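## Task

Take the tube with the gold cap from the rack by the window and seat it fully in a free well of the rack by the door. The task fails if anything new ends up on the floor, if any tube touches the floor, if glass breaks (a drop of more than a few centimetres, about one well depth, or a hard knock), or if the robot topples or is left leaning. Every other tube must also end fully seated in a rack; you may move them to other wells of their own rack. At the end the gripper must have released and the robot must have moved away; nothing may count as done if it stays put only because the robot holds it.

## Robot and tools

Robot: the LinearBot, an omnidirectional base with a 1.75 m column. A carriage rides the column over a 1.0 m travel (lift_m) and carries two identical six-joint arms, each ending in a two-finger gripper. Arm bases sit roughly 0.57 m + lift_m above the floor; carriage parts hang about 0.15 m lower. Each hand reaches about 0.78 m from its shoulder but only about 0.38 m below its arm base. A hand is about 0.16 m long, 0.1 m wide, 0.14 m wide when open. Parked arm joints 1..6: 0, 0.05, 0.05, 1.45, 0, 0; fully parked the robot is about 0.95 m wide, 0.7 m long. The wheel motors are strong (7 N m). Loose objects may occasionally get nudged by outside pushes.

Cameras: carriage_camera is fixed on the carriage, facing forward and tilted about 20 degrees down; left_wrist_camera and right_wrist_camera look out past the fingertips. All images are 672x504.

Frames: the base frame has its origin on the floor below the base centre, x forward, y left, z up. left_hand and right_hand in the results are the midpoint between that hand's pads, in the base frame. quat_wxyz rotates base axes into hand axes; hand z runs along the fingers, the fingers open along hand y; pointing straight up with joints 1, 5, 6 at 0 gives (1, 0, 0, 0). base_odometry is measured from the base frame at scene start, counts wheel rotation only (slip shows as travel); heading is positive leftward, -3.142 to 3.142.

execute_actions: argument actions is a list holding one action or none (empty returns state and pictures only). An action may contain base, joints, or both; their motions start together. base takes exactly one key, each a relative offset from where the base last reported itself: translate_m (metres, forward positive, -2 to 2), strafe_m (metres, left positive, -2 to 2), rotate_rad (radians, counter-clockwise positive, -6.3 to 6.3). joints is a single object mapping joint names to absolute targets, one entry per joint you want to move, covering both arms in that one object: lift_m 0 to 1 m; for each side (left_ and right_) joint1_rad -2.617 to 3.054 (arm swing about vertical, 0 ahead, positive leftward); joint2_rad 0 to 3.141 (shoulder: 0 upper arm level pointing back, 1.57 vertical, 3.14 level pointing forward); joint3_rad 0 to 3.141 (elbow, 0 folded, 3.14 straight); joint4_rad -1.57 to 1.57 (wrist pitch, positive lifts fingertips); joint5_rad -1.57 to 1.57 (wrist yaw, positive swings fingertips to the right, opposite to joint 1); joint6_rad -2.094 to 2.094 (roll about the finger axis, positive clockwise viewed from the forearm); gripper_m 0 to 0.093 m pad gap. Done tolerances: lift 0.004, joint1 0.02, joints 2-3 0.055, joint4 0.04, joints 5-6 0.02, gripper 0.004. An action runs at most 15 s. Unknown keys or out-of-range values get the whole call rejected with no motion. Omitted joints or base may still be driving toward earlier targets. cameras picks which images come back: omitted, null or ["all"] gives all, [] gives none; the pictures line lists image order.

wait: seconds 0 to 10; commands nothing, returns state and images. zoom_image: camera plus region [x0, y0, x1, y1] in pixels of that camera's latest full image, top-left origin, at most 504x504. finished_scene: pass the current scene number; it is final and reports success. Replying with no tool call ends everything.

Results: base_status and joint_status describe how the last accepted action ended. done: reached (base: wheels turned the commanded amount, slip included; a 1-2 mm move may stop short yet say done). off_target: resting away from target, possibly still pushing; a gripper holding an object normally shows this. contact_stop or time_out: target dropped, holding where stopped. joint command not followed (with a cause line): a self-collision check blocked that arm's joint targets, gripper still obeyed; named joints read not_followed and may be retried every action until valid targets arrive. on_its_own lists uncommanded behaviour; held at gives the held target, not the position. motor_effort is percent of maximum, positive toward higher values, bracketed peak; readings carry fixed bias and noise. Rising lift effort means load; lift effort dropping while lowering means the hand or load is resting on something. drive_wheels clearly above its free-move level at rest means the base is still pressing something. ARM HIT means an arm struck the robot hard. If a stop is reported, later motion calls in that same reply are skipped. The robot holds the last command while you think.

Hazards: the base stops on contact, but late or not at all, and may coast about 0.3 m after an arm touches something; arms are unmonitored during turns. Arms and grippers have no contact stop and snap to targets once freed. After being blocked, back off about 0.2 m the way you came (reverse a turn), repeat if still pressed. The column can hit a table edge the base slid under; reversing into one can tip the robot. Tipping risk grows with high carriage, extended arms, loads, pulling or sudden stops; only images reveal a lean. Hand readings drift at long reach; a level hand sags 10-17 cm under 1 kg. Never let the arms collide or press on each other; to untangle, move the blocked arm clear first, the other in a later action. Extended arms heat quickly even empty; MOTOR HOT appears from 75 °C, 90 °C pauses that arm for 10 s (limit_stop_at_motor_heat; resend the target), 100 °C drops the arm. Lower glass tubes gently, never release higher than a few centimetres, avoid knocks, and release and withdraw before finishing.

Each tool is called after "Emit:" by a JSON object that holds its "api" and its "payload".

## Session

Emit:
{"api": "execute_actions", "payload": {"actions": []}}

Scene clock: 0.00 s.
base_odometry: x=+0.000 y=+0.000 heading=+0.000 (m, m, rad; odometry frame)
base_status: not commanded
joint_positions: lift_m=+0.301 left_joint1_rad=-0.017 left_joint2_rad=+0.049 left_joint3_rad=+0.057 left_joint4_rad=+1.438 left_joint5_rad=-0.002 left_joint6_rad=+0.043 left_gripper_m=+0.094 right_joint1_rad=-0.011 right_joint2_rad=+0.022 right_joint3_rad=+0.062 right_joint4_rad=+1.388 right_joint5_rad=+0.021 right_joint6_rad=+0.048 right_gripper_m=+0.094
joint_status: not commanded
motor_effort: lift_m=+22 drive_wheels=+1 (%)
left_hand: x=+0.3110 y=+0.3469 z=+1.2798 quat_wxyz=(+0.998, +0.001, +0.062, +0.013) (m; base frame)
right_hand: x=+0.3129 y=-0.3511 z=+1.2801 quat_wxyz=(+0.997, +0.012, +0.071, +0.018) (m; base frame)
pictures: carriage_camera, left_wrist_camera, right_wrist_camera
Images, in order (width x height): carriage_camera 672x504, left_wrist_camera 672x504, right_wrist_camera 672x504.

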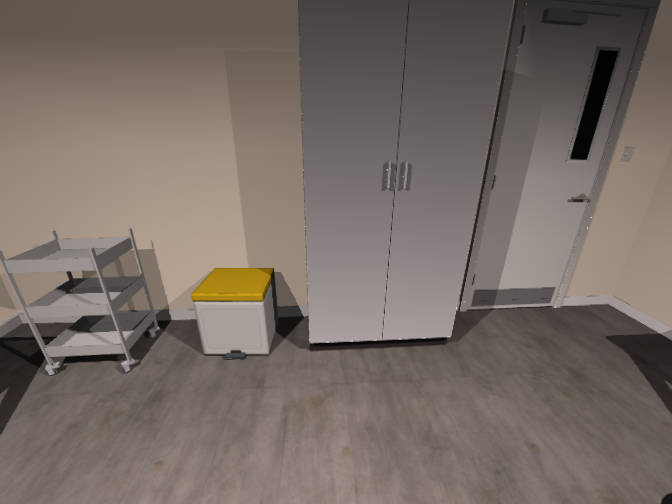

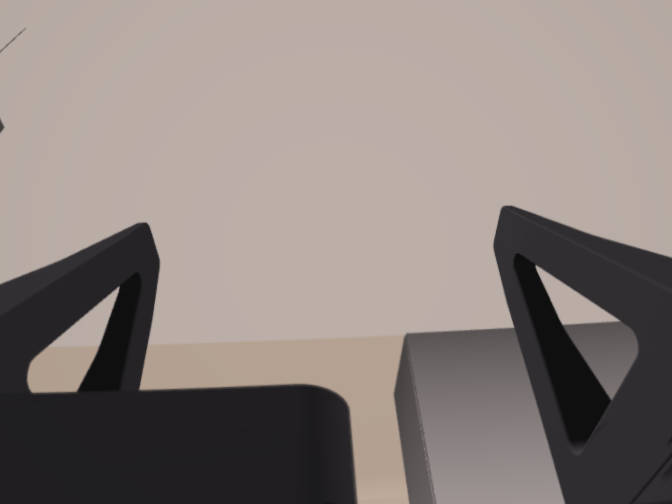

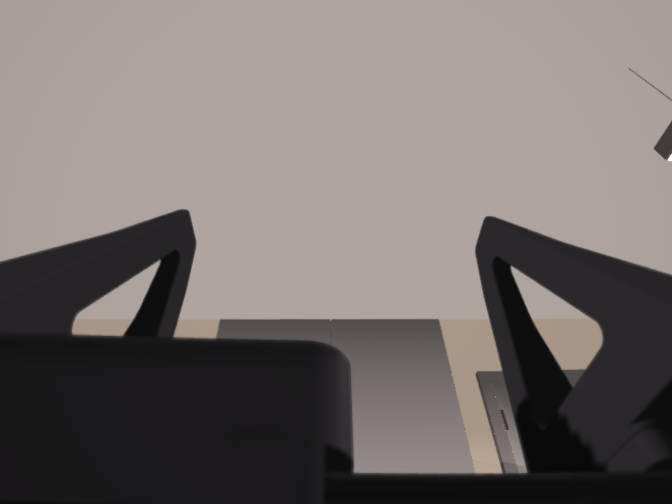

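Emit:
{"api": "execute_actions", "payload": {"actions": [{"base":{"rotate_rad":-1.57}}], "cameras": ["carriage_camera"]}}

Emit:
{"api": "execute_actions", "payload": {"actions": [{"base":{"rotate_rad":-1.57}}], "cameras": ["carriage_camera"]}}

Emit:
{"api": "execute_actions", "payload": {"actions": [{"base":{"rotate_rad":-1.57}}], "cameras": ["carriage_camera"]}}

Scene clock: 3.37 s.
base_odometry: x=+0.000 y=+0.000 heading=-1.569 (m, m, rad; odometry frame)
base_status: done
joint_positions: lift_m=+0.301 left_joint1_rad=-0.017 left_joint2_rad=+0.049 left_joint3_rad=+0.057 left_joint4_rad=+1.437 left_joint5_rad=-0.002 left_joint6_rad=+0.043 left_gripper_m=+0.094 right_joint1_rad=-0.011 right_joint2_rad=+0.022 right_joint3_rad=+0.062 right_joint4_rad=+1.386 right_joint5_rad=+0.021 right_joint6_rad=+0.048 right_gripper_m=+0.094
joint_status: not commanded
motor_effort: lift_m=+22(22) drive_wheels=+11(21) (%)
left_hand: x=+0.3114 y=+0.3469 z=+1.2798 quat_wxyz=(+0.998, +0.001, +0.063, +0.013) (m; base frame)
right_hand: x=+0.3133 y=-0.3511 z=+1.2800 quat_wxyz=(+0.997, +0.012, +0.072, +0.018) (m; base frame)
pictures: carriage_camera
Images, in order (width x height): carriage_camera 672x504.

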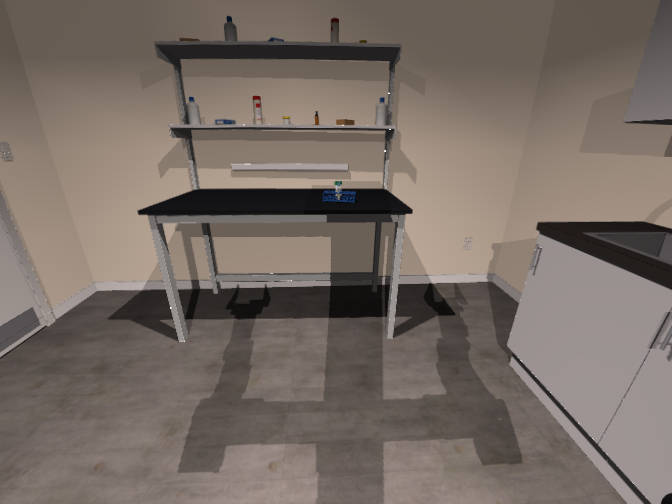

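Scene clock: 6.57 s.
base_odometry: x=+0.000 y=+0.000 heading=-3.138 (m, m, rad; odometry frame)
base_status: done
joint_positions: lift_m=+0.301 left_joint1_rad=-0.017 left_joint2_rad=+0.049 left_joint3_rad=+0.057 left_joint4_rad=+1.437 left_joint5_rad=-0.002 left_joint6_rad=+0.043 left_gripper_m=+0.094 right_joint1_rad=-0.011 right_joint2_rad=+0.022 right_joint3_rad=+0.062 right_joint4_rad=+1.386 right_joint5_rad=+0.021 right_joint6_rad=+0.048 right_gripper_m=+0.094
joint_status: not commanded
motor_effort: lift_m=+22(22) drive_wheels=+10(19) (%)
left_hand: x=+0.3114 y=+0.3469 z=+1.2798 quat_wxyz=(+0.998, +0.001, +0.063, +0.013) (m; base frame)
right_hand: x=+0.3135 y=-0.3511 z=+1.2800 quat_wxyz=(+0.997, +0.012, +0.072, +0.018) (m; base frame)
pictures: carriage_camera
Images, in order (width x height): carriage_camera 672x504.

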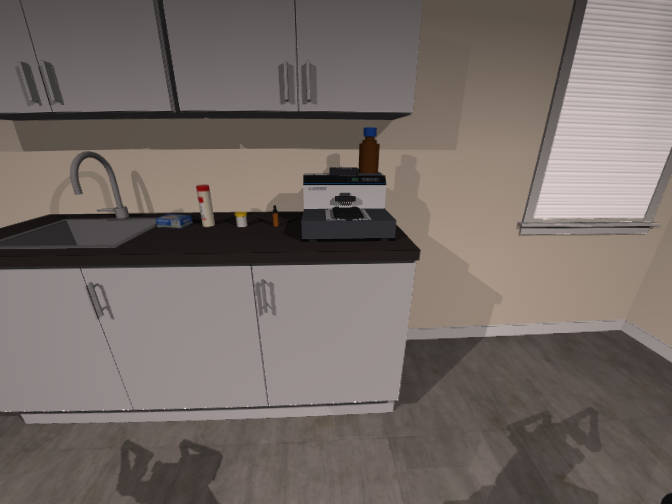

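Scene clock: 9.67 s.
base_odometry: x=+0.000 y=+0.000 heading=+1.576 (m, m, rad; odometry frame)
base_status: done
joint_positions: lift_m=+0.301 left_joint1_rad=-0.017 left_joint2_rad=+0.049 left_joint3_rad=+0.057 left_joint4_rad=+1.437 left_joint5_rad=-0.002 left_joint6_rad=+0.043 left_gripper_m=+0.094 right_joint1_rad=-0.011 right_joint2_rad=+0.022 right_joint3_rad=+0.062 right_joint4_rad=+1.385 right_joint5_rad=+0.021 right_joint6_rad=+0.048 right_gripper_m=+0.094
joint_status: not commanded
motor_effort: lift_m=+22(22) drive_wheels=+11(19) (%)
left_hand: x=+0.3113 y=+0.3469 z=+1.2798 quat_wxyz=(+0.998, +0.001, +0.063, +0.013) (m; base frame)
right_hand: x=+0.3136 y=-0.3511 z=+1.2800 quat_wxyz=(+0.997, +0.012, +0.072, +0.018) (m; base frame)
pictures: carriage_camera
Images, in order (width x height): carriage_camera 672x504.

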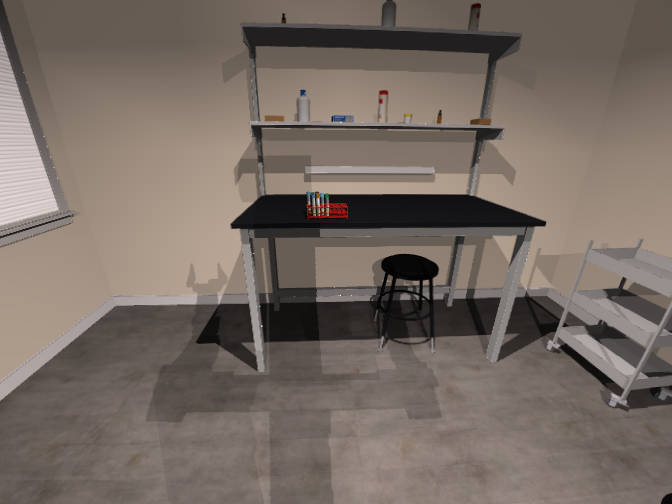

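Emit:
{"api": "execute_actions", "payload": {"actions": [{"base":{"strafe_m":0.4},"joints":{"lift_m":0.6,"right_joint2_rad":1.7,"right_joint3_rad":1.2,"right_joint4_rad":-1.07,"right_joint1_rad":0,"right_joint6_rad":0,"right_joint5_rad":0}}]}}

Emit:
{"api": "execute_actions", "payload": {"actions": [{"base":{"translate_m":0.7}}]}}

Scene clock: 13.00 s.
base_odometry: x=-0.400 y=-0.001 heading=+1.574 (m, m, rad; odometry frame)
base_status: done
joint_positions: lift_m=+0.600 left_joint1_rad=-0.017 left_joint2_rad=+0.049 left_joint3_rad=+0.057 left_joint4_rad=+1.437 left_joint5_rad=-0.002 left_joint6_rad=+0.043 left_gripper_m=+0.094 right_joint1_rad=-0.002 right_joint2_rad=+1.689 right_joint3_rad=+1.181 right_joint4_rad=-1.065 right_joint5_rad=+0.004 right_joint6_rad=+0.008 right_gripper_m=+0.094
joint_status: all done
motor_effort: lift_m=+23(28) drive_wheels=-13(24) (%)
left_hand: x=+0.3112 y=+0.3470 z=+1.5788 quat_wxyz=(+0.998, +0.001, +0.063, +0.013) (m; base frame)
right_hand: x=+0.5734 y=-0.3485 z=+1.2097 quat_wxyz=(-0.001, +0.005, +1.000, -0.002) (m; base frame)
pictures: carriage_camera, left_wrist_camera, right_wrist_camera
Images, in order (width x height): carriage_camera 672x504, left_wrist_camera 672x504, right_wrist_camera 672x504.

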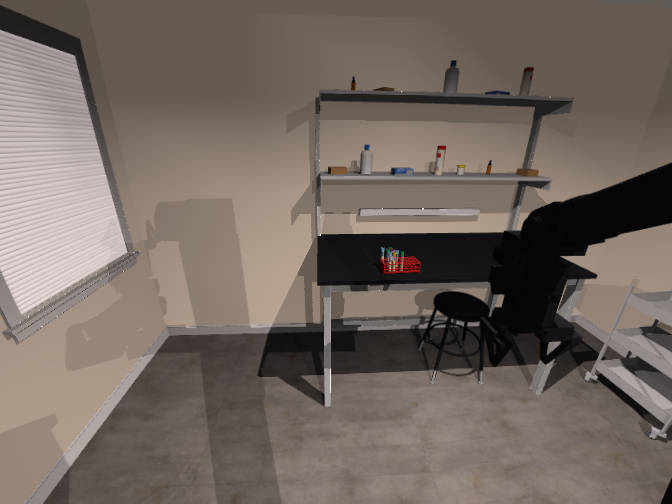

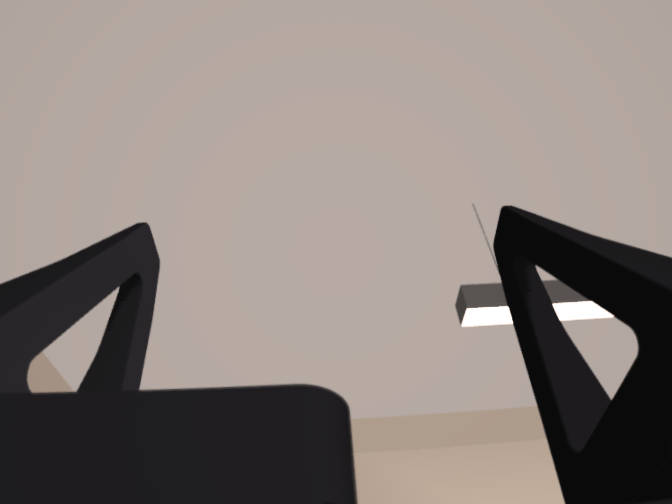

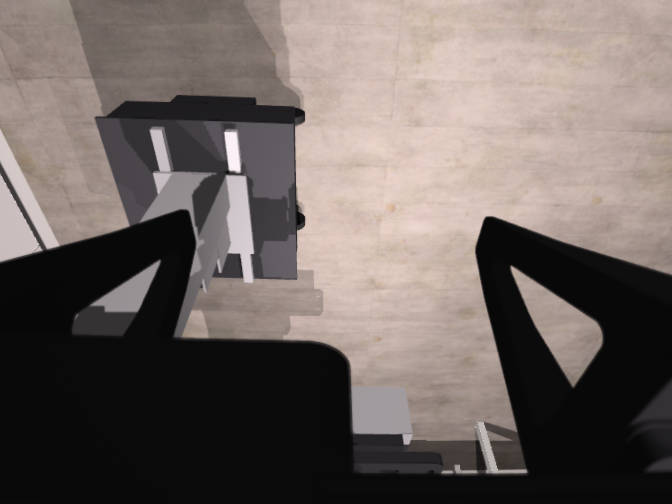

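Scene clock: 16.63 s.
base_odometry: x=-0.403 y=+0.699 heading=+1.575 (m, m, rad; odometry frame)
base_status: done
joint_positions: lift_m=+0.600 left_joint1_rad=-0.017 left_joint2_rad=+0.049 left_joint3_rad=+0.057 left_joint4_rad=+1.437 left_joint5_rad=-0.002 left_joint6_rad=+0.043 left_gripper_m=+0.094 right_joint1_rad=-0.003 right_joint2_rad=+1.689 right_joint3_rad=+1.181 right_joint4_rad=-1.067 right_joint5_rad=+0.003 right_joint6_rad=+0.008 right_gripper_m=+0.094
joint_status: not commanded
motor_effort: lift_m=+23(23) drive_wheels=-10(19) (%)
left_hand: x=+0.3113 y=+0.3470 z=+1.5788 quat_wxyz=(+0.998, +0.001, +0.063, +0.013) (m; base frame)
right_hand: x=+0.5731 y=-0.3486 z=+1.2097 quat_wxyz=(-0.002, +0.005, +1.000, -0.002) (m; base frame)
pictures: carriage_camera, left_wrist_camera, right_wrist_camera
Images, in order (width x height): carriage_camera 672x504, left_wrist_camera 672x504, right_wrist_camera 672x504.

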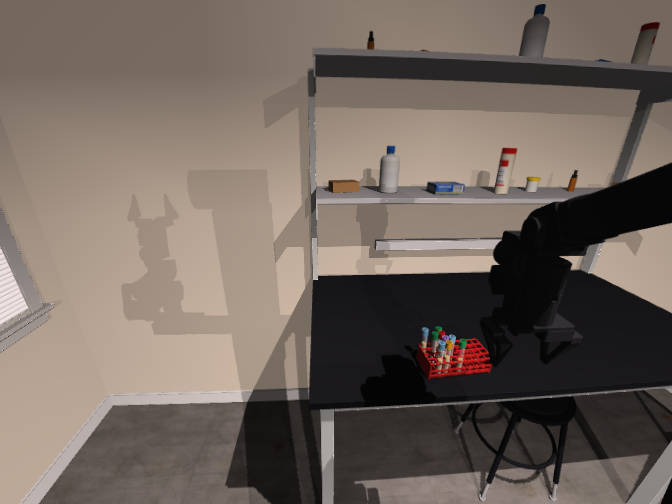

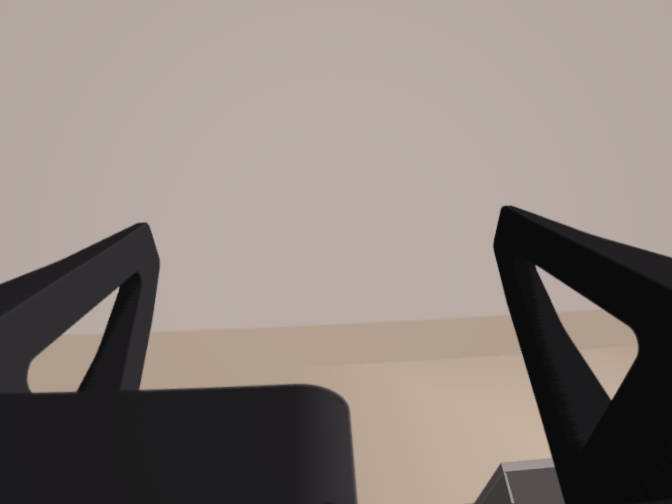

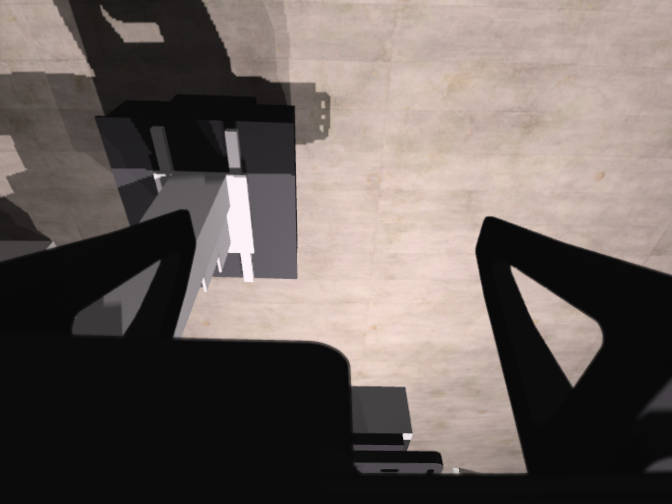

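Emit:
{"api": "execute_actions", "payload": {"actions": [{"base":{"translate_m":0.25}}], "cameras": ["carriage_camera","right_wrist_camera"]}}

Scene clock: 19.27 s.
base_odometry: x=-0.405 y=+0.949 heading=+1.576 (m, m, rad; odometry frame)
base_status: done
joint_positions: lift_m=+0.600 left_joint1_rad=-0.017 left_joint2_rad=+0.049 left_joint3_rad=+0.057 left_joint4_rad=+1.437 left_joint5_rad=-0.002 left_joint6_rad=+0.043 left_gripper_m=+0.094 right_joint1_rad=-0.003 right_joint2_rad=+1.689 right_joint3_rad=+1.181 right_joint4_rad=-1.066 right_joint5_rad=+0.003 right_joint6_rad=+0.008 right_gripper_m=+0.094
joint_status: not commanded
motor_effort: lift_m=+23(23) drive_wheels=-9(18) (%)
left_hand: x=+0.3112 y=+0.3470 z=+1.5788 quat_wxyz=(+0.998, +0.001, +0.063, +0.013) (m; base frame)
right_hand: x=+0.5733 y=-0.3485 z=+1.2097 quat_wxyz=(-0.001, +0.005, +1.000, -0.002) (m; base frame)
pictures: carriage_camera, right_wrist_camera
Images, in order (width x height): carriage_camera 672x504, right_wrist_camera 672x504.

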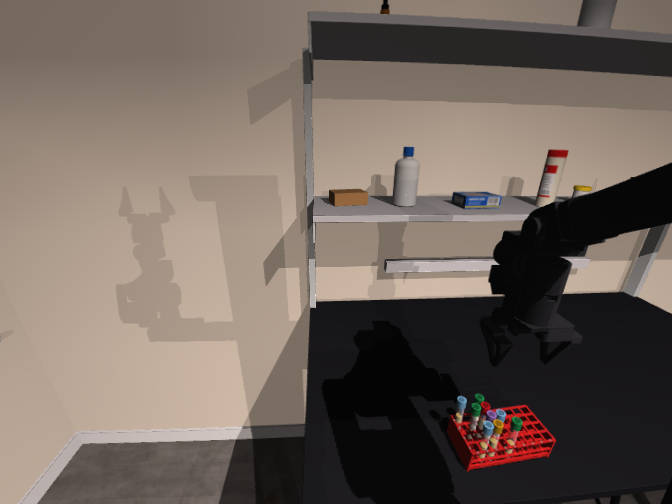

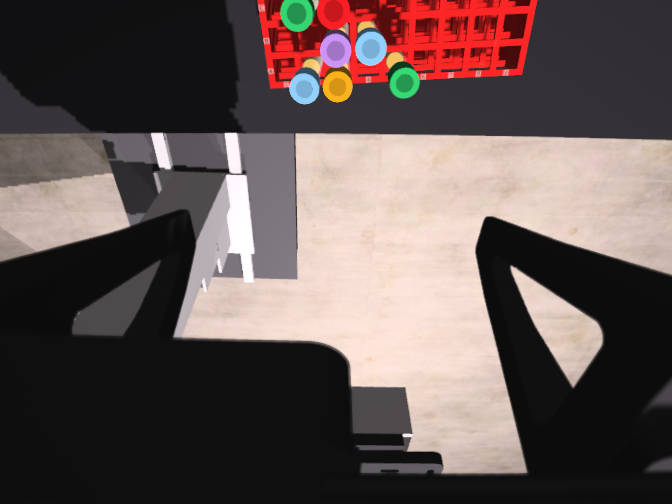

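Emit:
{"api": "execute_actions", "payload": {"actions": [{"base":{"translate_m":0.12},"joints":{"lift_m":0.5,"right_gripper_m":0.04}}], "cameras": ["carriage_camera","right_wrist_camera"]}}

Scene clock: 21.47 s.
base_odometry: x=-0.407 y=+1.069 heading=+1.577 (m, m, rad; odometry frame)
base_status: done
joint_positions: lift_m=+0.500 left_joint1_rad=-0.017 left_joint2_rad=+0.049 left_joint3_rad=+0.057 left_joint4_rad=+1.439 left_joint5_rad=-0.002 left_joint6_rad=+0.043 left_gripper_m=+0.094 right_joint1_rad=-0.003 right_joint2_rad=+1.691 right_joint3_rad=+1.191 right_joint4_rad=-1.067 right_joint5_rad=+0.003 right_joint6_rad=+0.008 right_gripper_m=+0.040
joint_status: all done
motor_effort: lift_m=+21(21) drive_wheels=-9(18) (%)
left_hand: x=+0.3106 y=+0.3470 z=+1.4793 quat_wxyz=(+0.998, +0.001, +0.062, +0.013) (m; base frame)
right_hand: x=+0.5760 y=-0.3485 z=+1.1118 quat_wxyz=(+0.002, +0.005, +1.000, -0.001) (m; base frame)
pictures: carriage_camera, right_wrist_camera
Images, in order (width x height): carriage_camera 672x504, right_wrist_camera 672x504.

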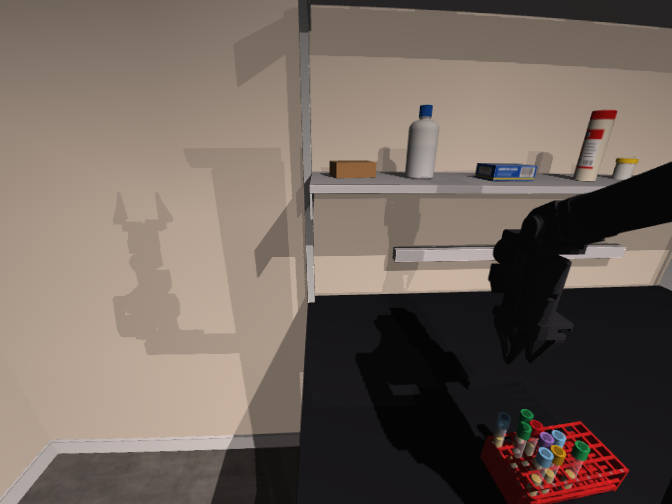

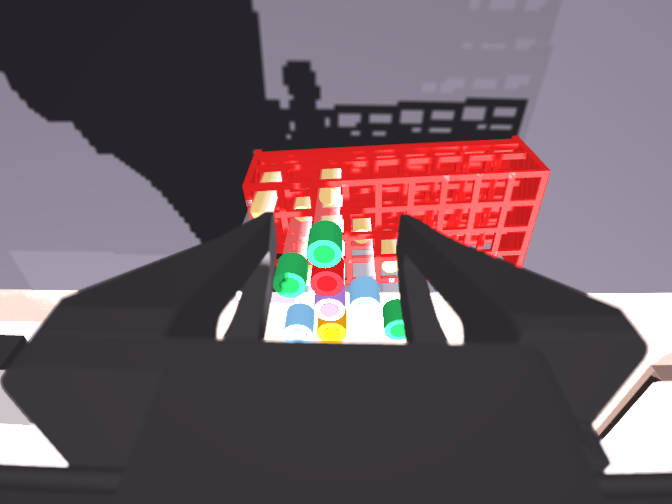

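Emit:
{"api": "execute_actions", "payload": {"actions": [{"base":{"translate_m":-0.06}}], "cameras": ["carriage_camera","right_wrist_camera"]}}

Emit:
{"api": "execute_actions", "payload": {"actions": [{"joints":{"lift_m":0.45}}], "cameras": ["carriage_camera","right_wrist_camera"]}}

Scene clock: 23.40 s.
base_odometry: x=-0.406 y=+1.009 heading=+1.576 (m, m, rad; odometry frame)
base_status: done
joint_positions: lift_m=+0.500 left_joint1_rad=-0.017 left_joint2_rad=+0.049 left_joint3_rad=+0.057 left_joint4_rad=+1.438 left_joint5_rad=-0.002 left_joint6_rad=+0.043 left_gripper_m=+0.094 right_joint1_rad=-0.003 right_joint2_rad=+1.691 right_joint3_rad=+1.191 right_joint4_rad=-1.067 right_joint5_rad=+0.003 right_joint6_rad=+0.008 right_gripper_m=+0.040
joint_status: not commanded
motor_effort: lift_m=+21(21) drive_wheels=-9(18) (%)
left_hand: x=+0.3108 y=+0.3470 z=+1.4793 quat_wxyz=(+0.998, +0.001, +0.062, +0.013) (m; base frame)
right_hand: x=+0.5761 y=-0.3485 z=+1.1118 quat_wxyz=(+0.002, +0.005, +1.000, -0.001) (m; base frame)
pictures: carriage_camera, right_wrist_camera
Images, in order (width x height): carriage_camera 672x504, right_wrist_camera 672x504.

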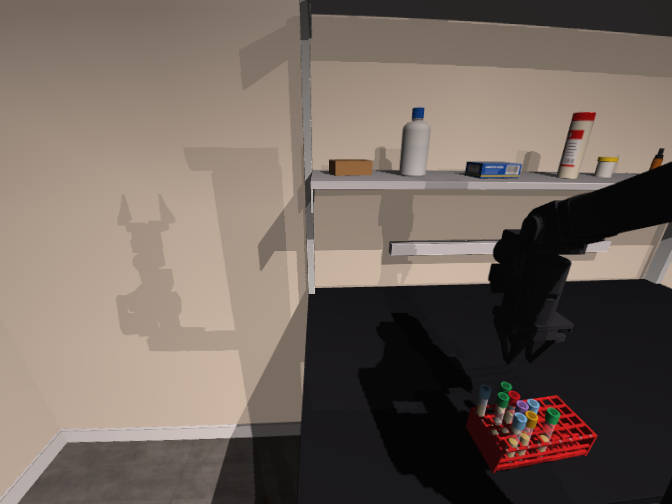

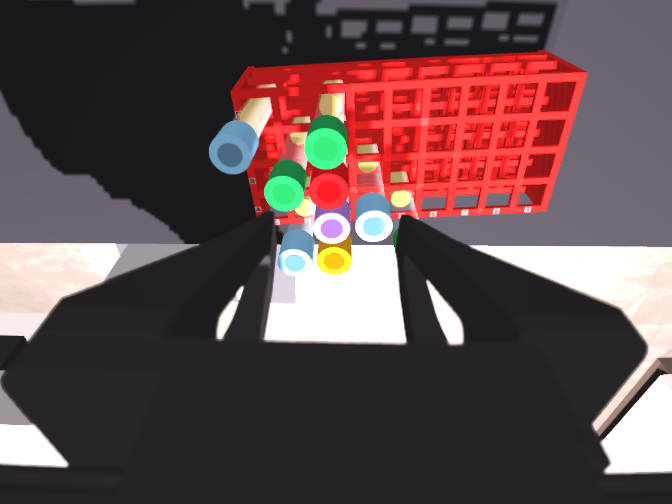

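Scene clock: 24.13 s.
base_odometry: x=-0.406 y=+1.009 heading=+1.576 (m, m, rad; odometry frame)
base_status: not commanded
joint_positions: lift_m=+0.450 left_joint1_rad=-0.017 left_joint2_rad=+0.049 left_joint3_rad=+0.057 left_joint4_rad=+1.438 left_joint5_rad=-0.002 left_joint6_rad=+0.043 left_gripper_m=+0.094 right_joint1_rad=-0.003 right_joint2_rad=+1.693 right_joint3_rad=+1.191 right_joint4_rad=-1.067 right_joint5_rad=+0.003 right_joint6_rad=+0.008 right_gripper_m=+0.040
joint_status: all done
motor_effort: lift_m=+21(21) drive_wheels=-9(9) (%)
left_hand: x=+0.3108 y=+0.3470 z=+1.4293 quat_wxyz=(+0.998, +0.001, +0.062, +0.013) (m; base frame)
right_hand: x=+0.5759 y=-0.3485 z=+1.0612 quat_wxyz=(+0.001, +0.005, +1.000, -0.001) (m; base frame)
pictures: carriage_camera, right_wrist_camera
Images, in order (width x height): carriage_camera 672x504, right_wrist_camera 672x504.

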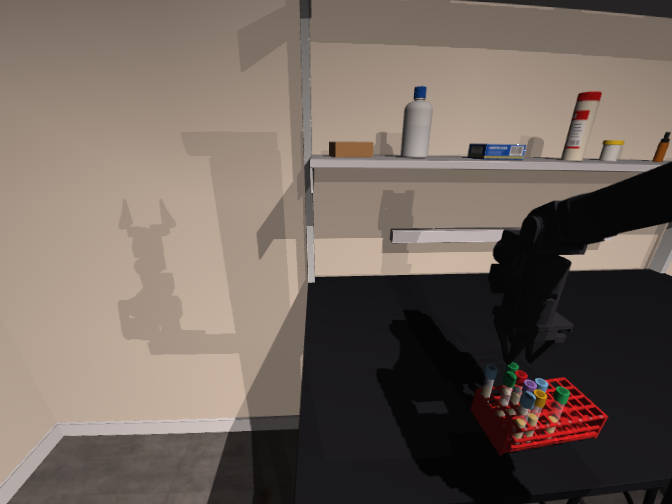

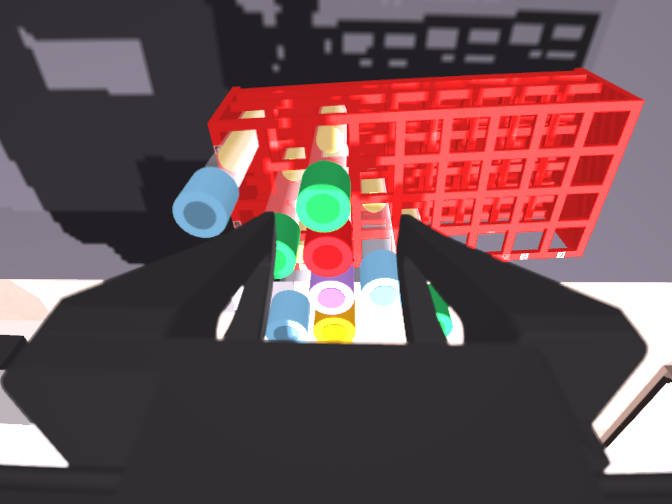

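Emit:
{"api": "execute_actions", "payload": {"actions": [{"base":{"translate_m":-0.065},"joints":{"right_joint6_rad":0.75,"right_gripper_m":0.034}}], "cameras": ["carriage_camera","right_wrist_camera"]}}

Emit:
{"api": "execute_actions", "payload": {"actions": [{"joints":{"lift_m":0.42}}], "cameras": ["carriage_camera","right_wrist_camera"]}}

Scene clock: 26.07 s.
base_odometry: x=-0.406 y=+0.944 heading=+1.576 (m, m, rad; odometry frame)
base_status: done
joint_positions: lift_m=+0.450 left_joint1_rad=-0.017 left_joint2_rad=+0.049 left_joint3_rad=+0.057 left_joint4_rad=+1.439 left_joint5_rad=-0.002 left_joint6_rad=+0.043 left_gripper_m=+0.094 right_joint1_rad=-0.003 right_joint2_rad=+1.693 right_joint3_rad=+1.191 right_joint4_rad=-1.068 right_joint5_rad=+0.003 right_joint6_rad=+0.741 right_gripper_m=+0.034
joint_status: all done
motor_effort: lift_m=+21(21) drive_wheels=-8(19) (%)
left_hand: x=+0.3107 y=+0.3470 z=+1.4293 quat_wxyz=(+0.998, +0.001, +0.062, +0.013) (m; base frame)
right_hand: x=+0.5758 y=-0.3484 z=+1.0612 quat_wxyz=(+0.001, +0.364, +0.932, -0.001) (m; base frame)
pictures: carriage_camera, right_wrist_camera
Images, in order (width x height): carriage_camera 672x504, right_wrist_camera 672x504.

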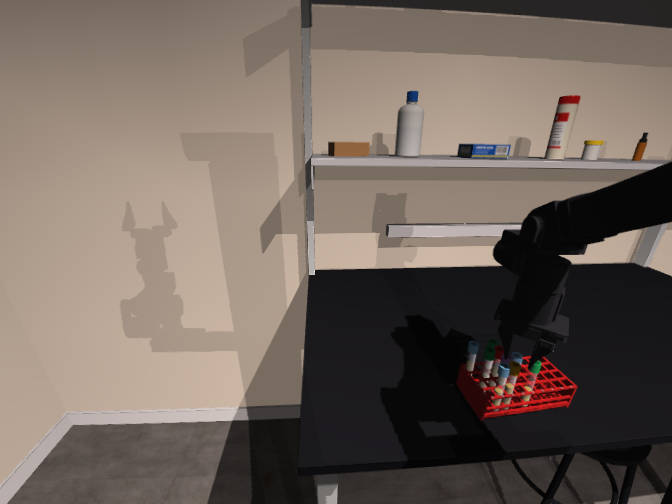

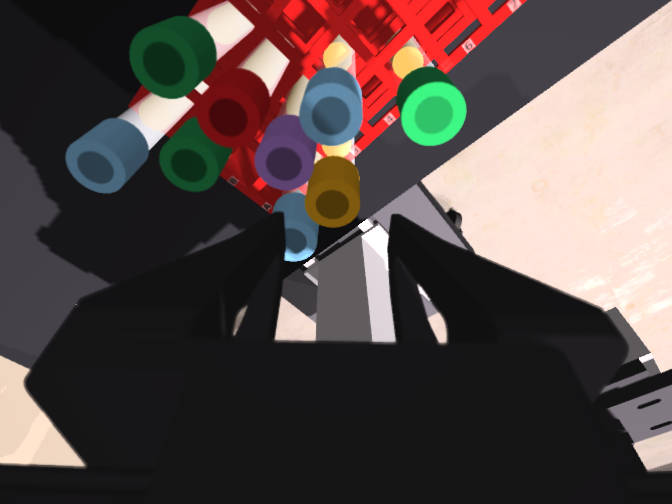

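Scene clock: 26.70 s.
base_odometry: x=-0.406 y=+0.944 heading=+1.576 (m, m, rad; odometry frame)
base_status: not commanded
joint_positions: lift_m=+0.420 left_joint1_rad=-0.017 left_joint2_rad=+0.049 left_joint3_rad=+0.057 left_joint4_rad=+1.438 left_joint5_rad=-0.002 left_joint6_rad=+0.043 left_gripper_m=+0.094 right_joint1_rad=-0.003 right_joint2_rad=+1.689 right_joint3_rad=+1.207 right_joint4_rad=-1.070 right_joint5_rad=+0.001 right_joint6_rad=+0.742 right_gripper_m=+0.034
joint_status: all done
motor_effort: lift_m=+21(22) drive_wheels=-8(8) (%)
left_hand: x=+0.3109 y=+0.3470 z=+1.3993 quat_wxyz=(+0.998, +0.001, +0.062, +0.013) (m; base frame)
right_hand: x=+0.5802 y=-0.3482 z=+1.0363 quat_wxyz=(+0.009, +0.364, +0.931, +0.003) (m; base frame)
pictures: carriage_camera, right_wrist_camera
Images, in order (width x height): carriage_camera 672x504, right_wrist_camera 672x504.

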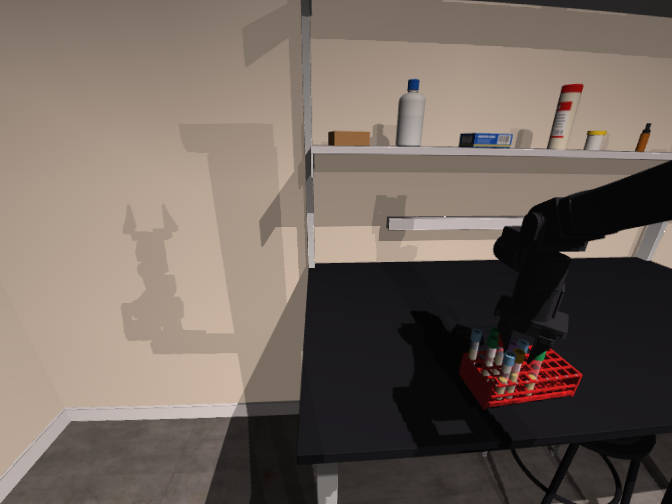

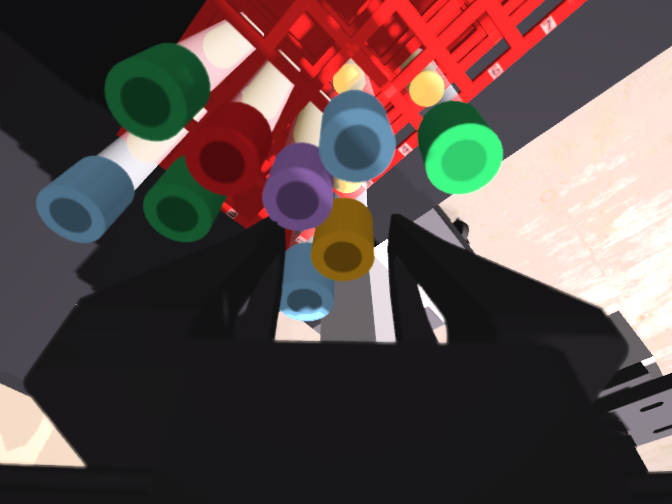

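Emit:
{"api": "execute_actions", "payload": {"actions": [{"joints":{"lift_m":0.46}}], "cameras": []}}

Emit:
{"api": "execute_actions", "payload": {"actions": [{"base":{"strafe_m":0.024},"joints":{"right_joint6_rad":1.5}}], "cameras": ["carriage_camera","right_wrist_camera"]}}

Emit:
{"api": "execute_actions", "payload": {"actions": [{"joints":{"lift_m":0.435}}], "cameras": ["carriage_camera","right_wrist_camera"]}}

Scene clock: 27.83 s.
base_odometry: x=-0.406 y=+0.944 heading=+1.576 (m, m, rad; odometry frame)
base_status: not commanded
joint_positions: lift_m=+0.460 left_joint1_rad=-0.017 left_joint2_rad=+0.049 left_joint3_rad=+0.057 left_joint4_rad=+1.437 left_joint5_rad=-0.002 left_joint6_rad=+0.043 left_gripper_m=+0.094 right_joint1_rad=-0.003 right_joint2_rad=+1.690 right_joint3_rad=+1.207 right_joint4_rad=-1.067 right_joint5_rad=+0.001 right_joint6_rad=+0.742 right_gripper_m=+0.034
joint_status: all done
motor_effort: lift_m=+22(28) drive_wheels=-8(8) (%)
left_hand: x=+0.3110 y=+0.3470 z=+1.4392 quat_wxyz=(+0.998, +0.001, +0.062, +0.013) (m; base frame)
right_hand: x=+0.5809 y=-0.3483 z=+1.0757 quat_wxyz=(+0.010, +0.364, +0.931, +0.003) (m; base frame)
pictures: none
No camera images: the call's "cameras" was empty. Leave "cameras" out to get every camera's image.

Scene clock: 29.10 s.
base_odometry: x=-0.430 y=+0.944 heading=+1.577 (m, m, rad; odometry frame)
base_status: done
joint_positions: lift_m=+0.460 left_joint1_rad=-0.017 left_joint2_rad=+0.049 left_joint3_rad=+0.057 left_joint4_rad=+1.437 left_joint5_rad=-0.002 left_joint6_rad=+0.043 left_gripper_m=+0.094 right_joint1_rad=-0.002 right_joint2_rad=+1.690 right_joint3_rad=+1.207 right_joint4_rad=-1.067 right_joint5_rad=+0.001 right_joint6_rad=+1.491 right_gripper_m=+0.034
joint_status: all done
motor_effort: lift_m=+22(22) drive_wheels=+5(12) (%)
left_hand: x=+0.3110 y=+0.3470 z=+1.4392 quat_wxyz=(+0.998, +0.001, +0.062, +0.013) (m; base frame)
right_hand: x=+0.5809 y=-0.3480 z=+1.0757 quat_wxyz=(+0.008, +0.679, +0.734, +0.006) (m; base frame)
pictures: carriage_camera, right_wrist_camera
Images, in order (width x height): carriage_camera 672x504, right_wrist_camera 672x504.

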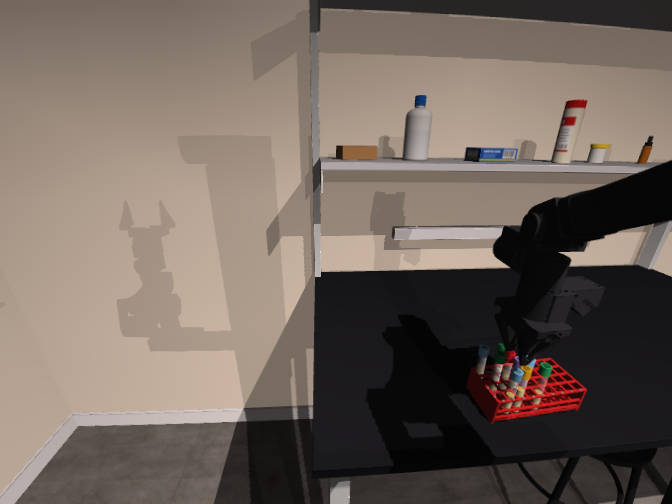

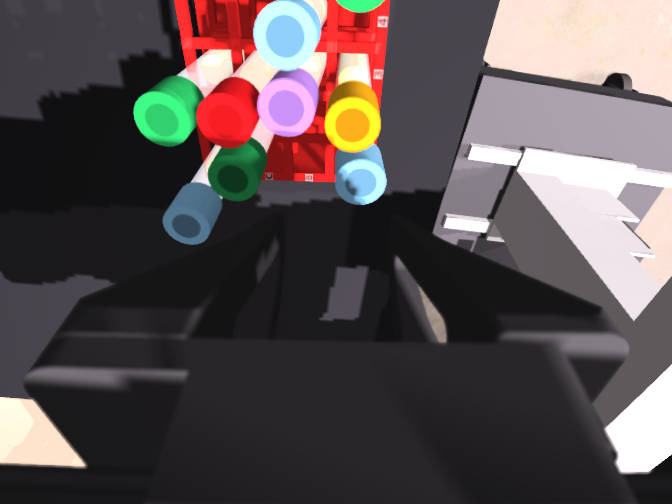

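Scene clock: 29.77 s.
base_odometry: x=-0.430 y=+0.944 heading=+1.577 (m, m, rad; odometry frame)
base_status: not commanded
joint_positions: lift_m=+0.435 left_joint1_rad=-0.017 left_joint2_rad=+0.049 left_joint3_rad=+0.057 left_joint4_rad=+1.438 left_joint5_rad=-0.002 left_joint6_rad=+0.043 left_gripper_m=+0.094 right_joint1_rad=-0.002 right_joint2_rad=+1.692 right_joint3_rad=+1.207 right_joint4_rad=-1.070 right_joint5_rad=+0.001 right_joint6_rad=+1.491 right_gripper_m=+0.034
joint_status: all done
motor_effort: lift_m=+20(22) drive_wheels=+5(5) (%)
left_hand: x=+0.3109 y=+0.3470 z=+1.4144 quat_wxyz=(+0.998, +0.001, +0.062, +0.013) (m; base frame)
right_hand: x=+0.5802 y=-0.3480 z=+1.0504 quat_wxyz=(+0.006, +0.679, +0.734, +0.005) (m; base frame)
pictures: carriage_camera, right_wrist_camera
Images, in order (width x height): carriage_camera 672x504, right_wrist_camera 672x504.

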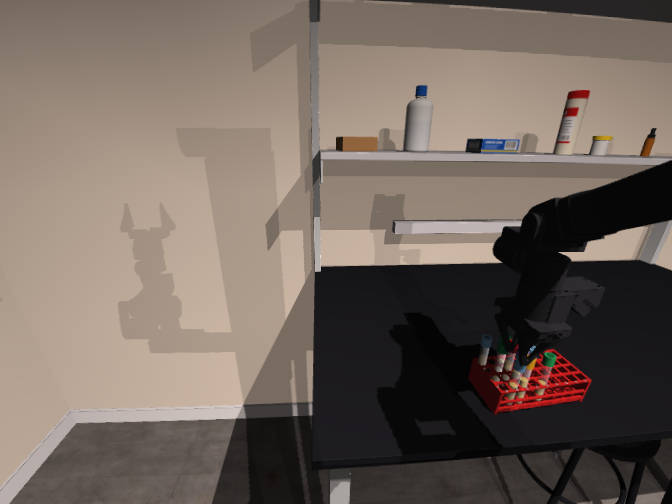

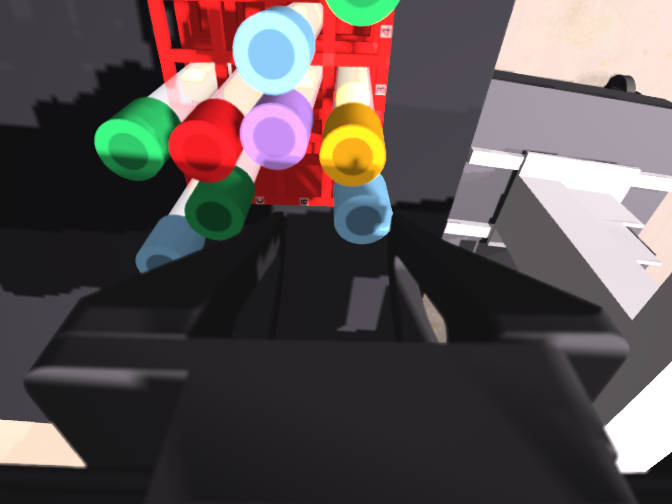

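Emit:
{"api": "execute_actions", "payload": {"actions": [{"base":{"translate_m":-0.009}}], "cameras": []}}

Emit:
{"api": "execute_actions", "payload": {"actions": [{"joints":{"lift_m":0.41}}], "cameras": ["carriage_camera","right_wrist_camera"]}}

Scene clock: 30.87 s.
base_odometry: x=-0.430 y=+0.935 heading=+1.577 (m, m, rad; odometry frame)
base_status: done
joint_positions: lift_m=+0.435 left_joint1_rad=-0.017 left_joint2_rad=+0.049 left_joint3_rad=+0.057 left_joint4_rad=+1.437 left_joint5_rad=-0.002 left_joint6_rad=+0.043 left_gripper_m=+0.094 right_joint1_rad=-0.002 right_joint2_rad=+1.692 right_joint3_rad=+1.207 right_joint4_rad=-1.068 right_joint5_rad=+0.001 right_joint6_rad=+1.491 right_gripper_m=+0.034
joint_status: not commanded
motor_effort: lift_m=+21(20) drive_wheels=-3(8) (%)
left_hand: x=+0.3111 y=+0.3470 z=+1.4143 quat_wxyz=(+0.998, +0.001, +0.063, +0.013) (m; base frame)
right_hand: x=+0.5805 y=-0.3480 z=+1.0504 quat_wxyz=(+0.007, +0.679, +0.734, +0.005) (m; base frame)
pictures: none
No camera images: the call's "cameras" was empty. Leave "cameras" out to get every camera's image.

Scene clock: 31.47 s.
base_odometry: x=-0.430 y=+0.935 heading=+1.577 (m, m, rad; odometry frame)
base_status: not commanded
joint_positions: lift_m=+0.410 left_joint1_rad=-0.017 left_joint2_rad=+0.049 left_joint3_rad=+0.057 left_joint4_rad=+1.437 left_joint5_rad=-0.002 left_joint6_rad=+0.043 left_gripper_m=+0.094 right_joint1_rad=-0.002 right_joint2_rad=+1.696 right_joint3_rad=+1.207 right_joint4_rad=-1.068 right_joint5_rad=+0.001 right_joint6_rad=+1.491 right_gripper_m=+0.034
joint_status: all done
motor_effort: lift_m=+21(22) drive_wheels=-3(3) (%)
left_hand: x=+0.3112 y=+0.3470 z=+1.3892 quat_wxyz=(+0.998, +0.001, +0.063, +0.013) (m; base frame)
right_hand: x=+0.5804 y=-0.3480 z=+1.0241 quat_wxyz=(+0.005, +0.679, +0.734, +0.004) (m; base frame)
pictures: carriage_camera, right_wrist_camera
Images, in order (width x height): carriage_camera 672x504, right_wrist_camera 672x504.

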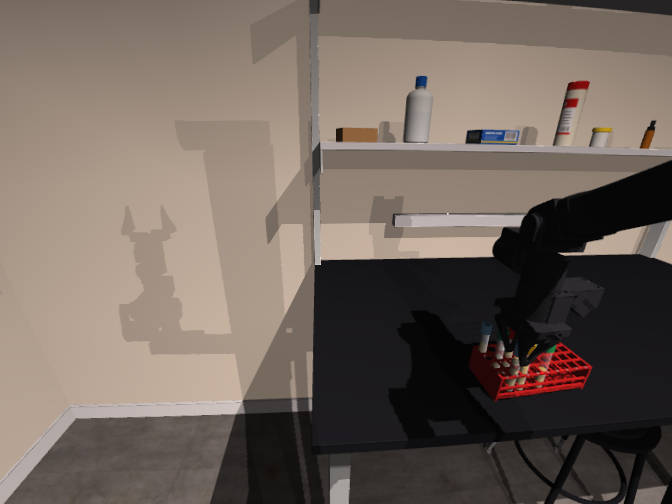

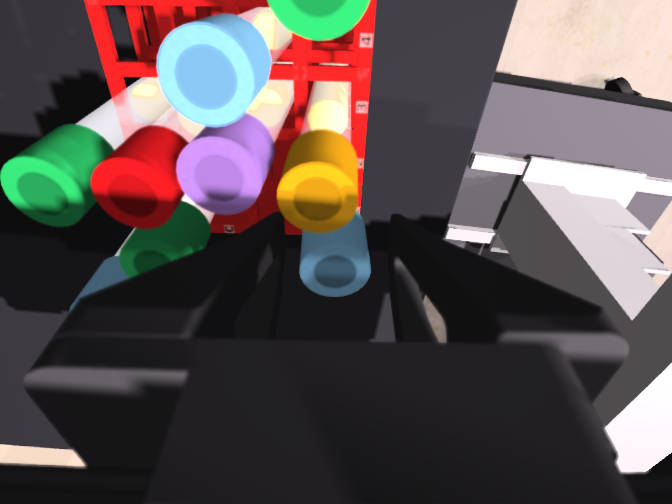

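Good; go down a bit and grasp.

Emit:
{"api": "execute_actions", "payload": {"actions": [{"joints":{"lift_m":0.395}}], "cameras": ["right_wrist_camera"]}}

Emit:
{"api": "execute_actions", "payload": {"actions": [{"joints":{"right_gripper_m":0.012}}], "cameras": ["right_wrist_camera"]}}

Emit:
{"api": "execute_actions", "payload": {"actions": [{"joints":{"lift_m":0.52}}], "cameras": ["carriage_camera","right_wrist_camera"]}}

Scene clock: 32.23 s.
base_odometry: x=-0.430 y=+0.935 heading=+1.577 (m, m, rad; odometry frame)
base_status: not commanded
joint_positions: lift_m=+0.395 left_joint1_rad=-0.017 left_joint2_rad=+0.049 left_joint3_rad=+0.057 left_joint4_rad=+1.437 left_joint5_rad=-0.002 left_joint6_rad=+0.043 left_gripper_m=+0.094 right_joint1_rad=-0.002 right_joint2_rad=+1.696 right_joint3_rad=+1.207 right_joint4_rad=-1.068 right_joint5_rad=+0.000 right_joint6_rad=+1.491 right_gripper_m=+0.034
joint_status: all done
motor_effort: lift_m=+21(22) drive_wheels=-3(3) (%)
left_hand: x=+0.3112 y=+0.3470 z=+1.3743 quat_wxyz=(+0.998, +0.001, +0.063, +0.013) (m; base frame)
right_hand: x=+0.5804 y=-0.3478 z=+1.0091 quat_wxyz=(+0.005, +0.679, +0.734, +0.005) (m; base frame)
pictures: right_wrist_camera
Images, in order (width x height): right_wrist_camera 672x504.

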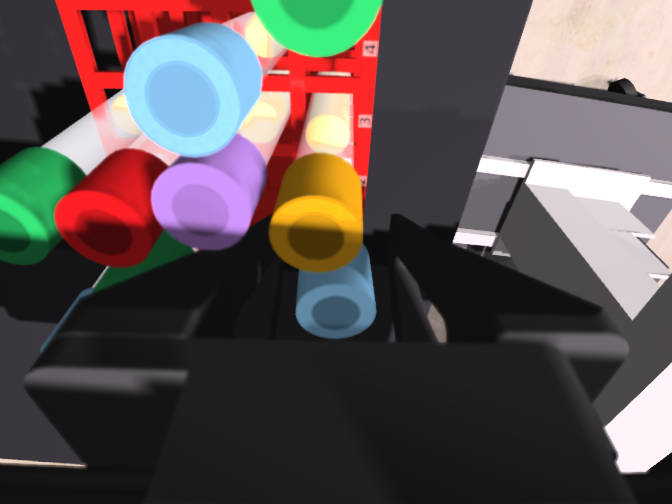

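Scene clock: 32.73 s.
base_odometry: x=-0.430 y=+0.935 heading=+1.577 (m, m, rad; odometry frame)
base_status: not commanded
joint_positions: lift_m=+0.395 left_joint1_rad=-0.017 left_joint2_rad=+0.049 left_joint3_rad=+0.057 left_joint4_rad=+1.437 left_joint5_rad=-0.002 left_joint6_rad=+0.043 left_gripper_m=+0.094 right_joint1_rad=-0.002 right_joint2_rad=+1.696 right_joint3_rad=+1.207 right_joint4_rad=-1.066 right_joint5_rad=+0.000 right_joint6_rad=+1.491 right_gripper_m=+0.014
joint_status: all done
motor_effort: lift_m=+21(21) drive_wheels=-3(3) (%)
left_hand: x=+0.3112 y=+0.3470 z=+1.3743 quat_wxyz=(+0.998, +0.001, +0.063, +0.013) (m; base frame)
right_hand: x=+0.5809 y=-0.3478 z=+1.0091 quat_wxyz=(+0.006, +0.679, +0.734, +0.005) (m; base frame)
pictures: right_wrist_camera
Images, in order (width x height): right_wrist_camera 672x504.

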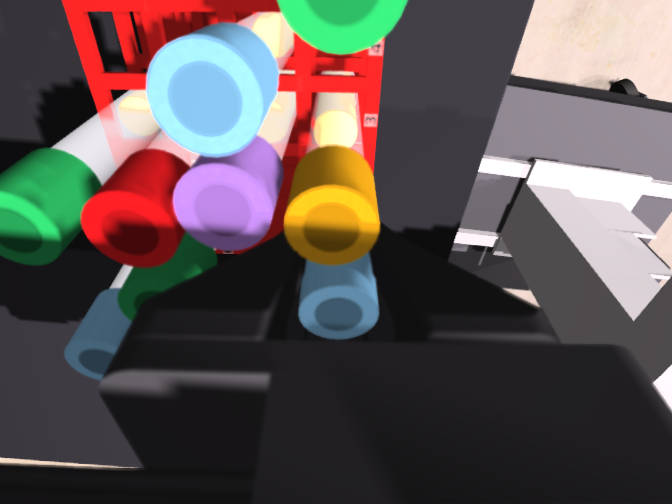

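Scene clock: 33.77 s.
base_odometry: x=-0.430 y=+0.935 heading=+1.577 (m, m, rad; odometry frame)
base_status: not commanded
joint_positions: lift_m=+0.520 left_joint1_rad=-0.017 left_joint2_rad=+0.049 left_joint3_rad=+0.057 left_joint4_rad=+1.437 left_joint5_rad=-0.002 left_joint6_rad=+0.043 left_gripper_m=+0.094 right_joint1_rad=-0.002 right_joint2_rad=+1.696 right_joint3_rad=+1.207 right_joint4_rad=-1.067 right_joint5_rad=-0.002 right_joint6_rad=+1.491 right_gripper_m=+0.014
joint_status: all done
motor_effort: lift_m=+23(28) drive_wheels=-3(3) (%)
left_hand: x=+0.3111 y=+0.3470 z=+1.4991 quat_wxyz=(+0.998, +0.001, +0.063, +0.013) (m; base frame)
right_hand: x=+0.5807 y=-0.3474 z=+1.1339 quat_wxyz=(+0.005, +0.679, +0.734, +0.006) (m; base frame)
pictures: carriage_camera, right_wrist_camera
Images, in order (width x height): carriage_camera 672x504, right_wrist_camera 672x504.

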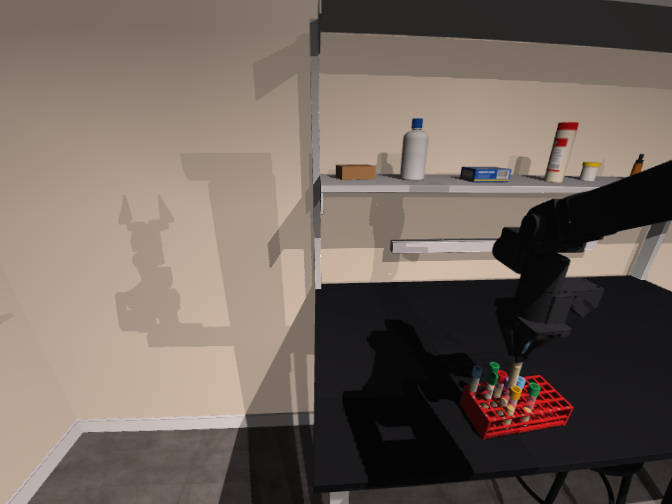

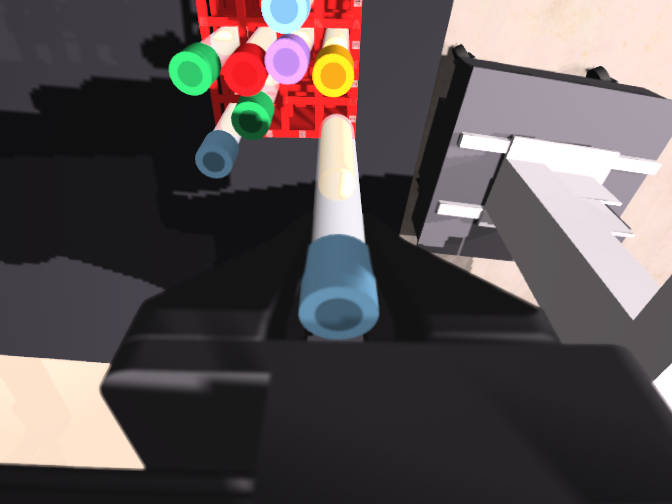

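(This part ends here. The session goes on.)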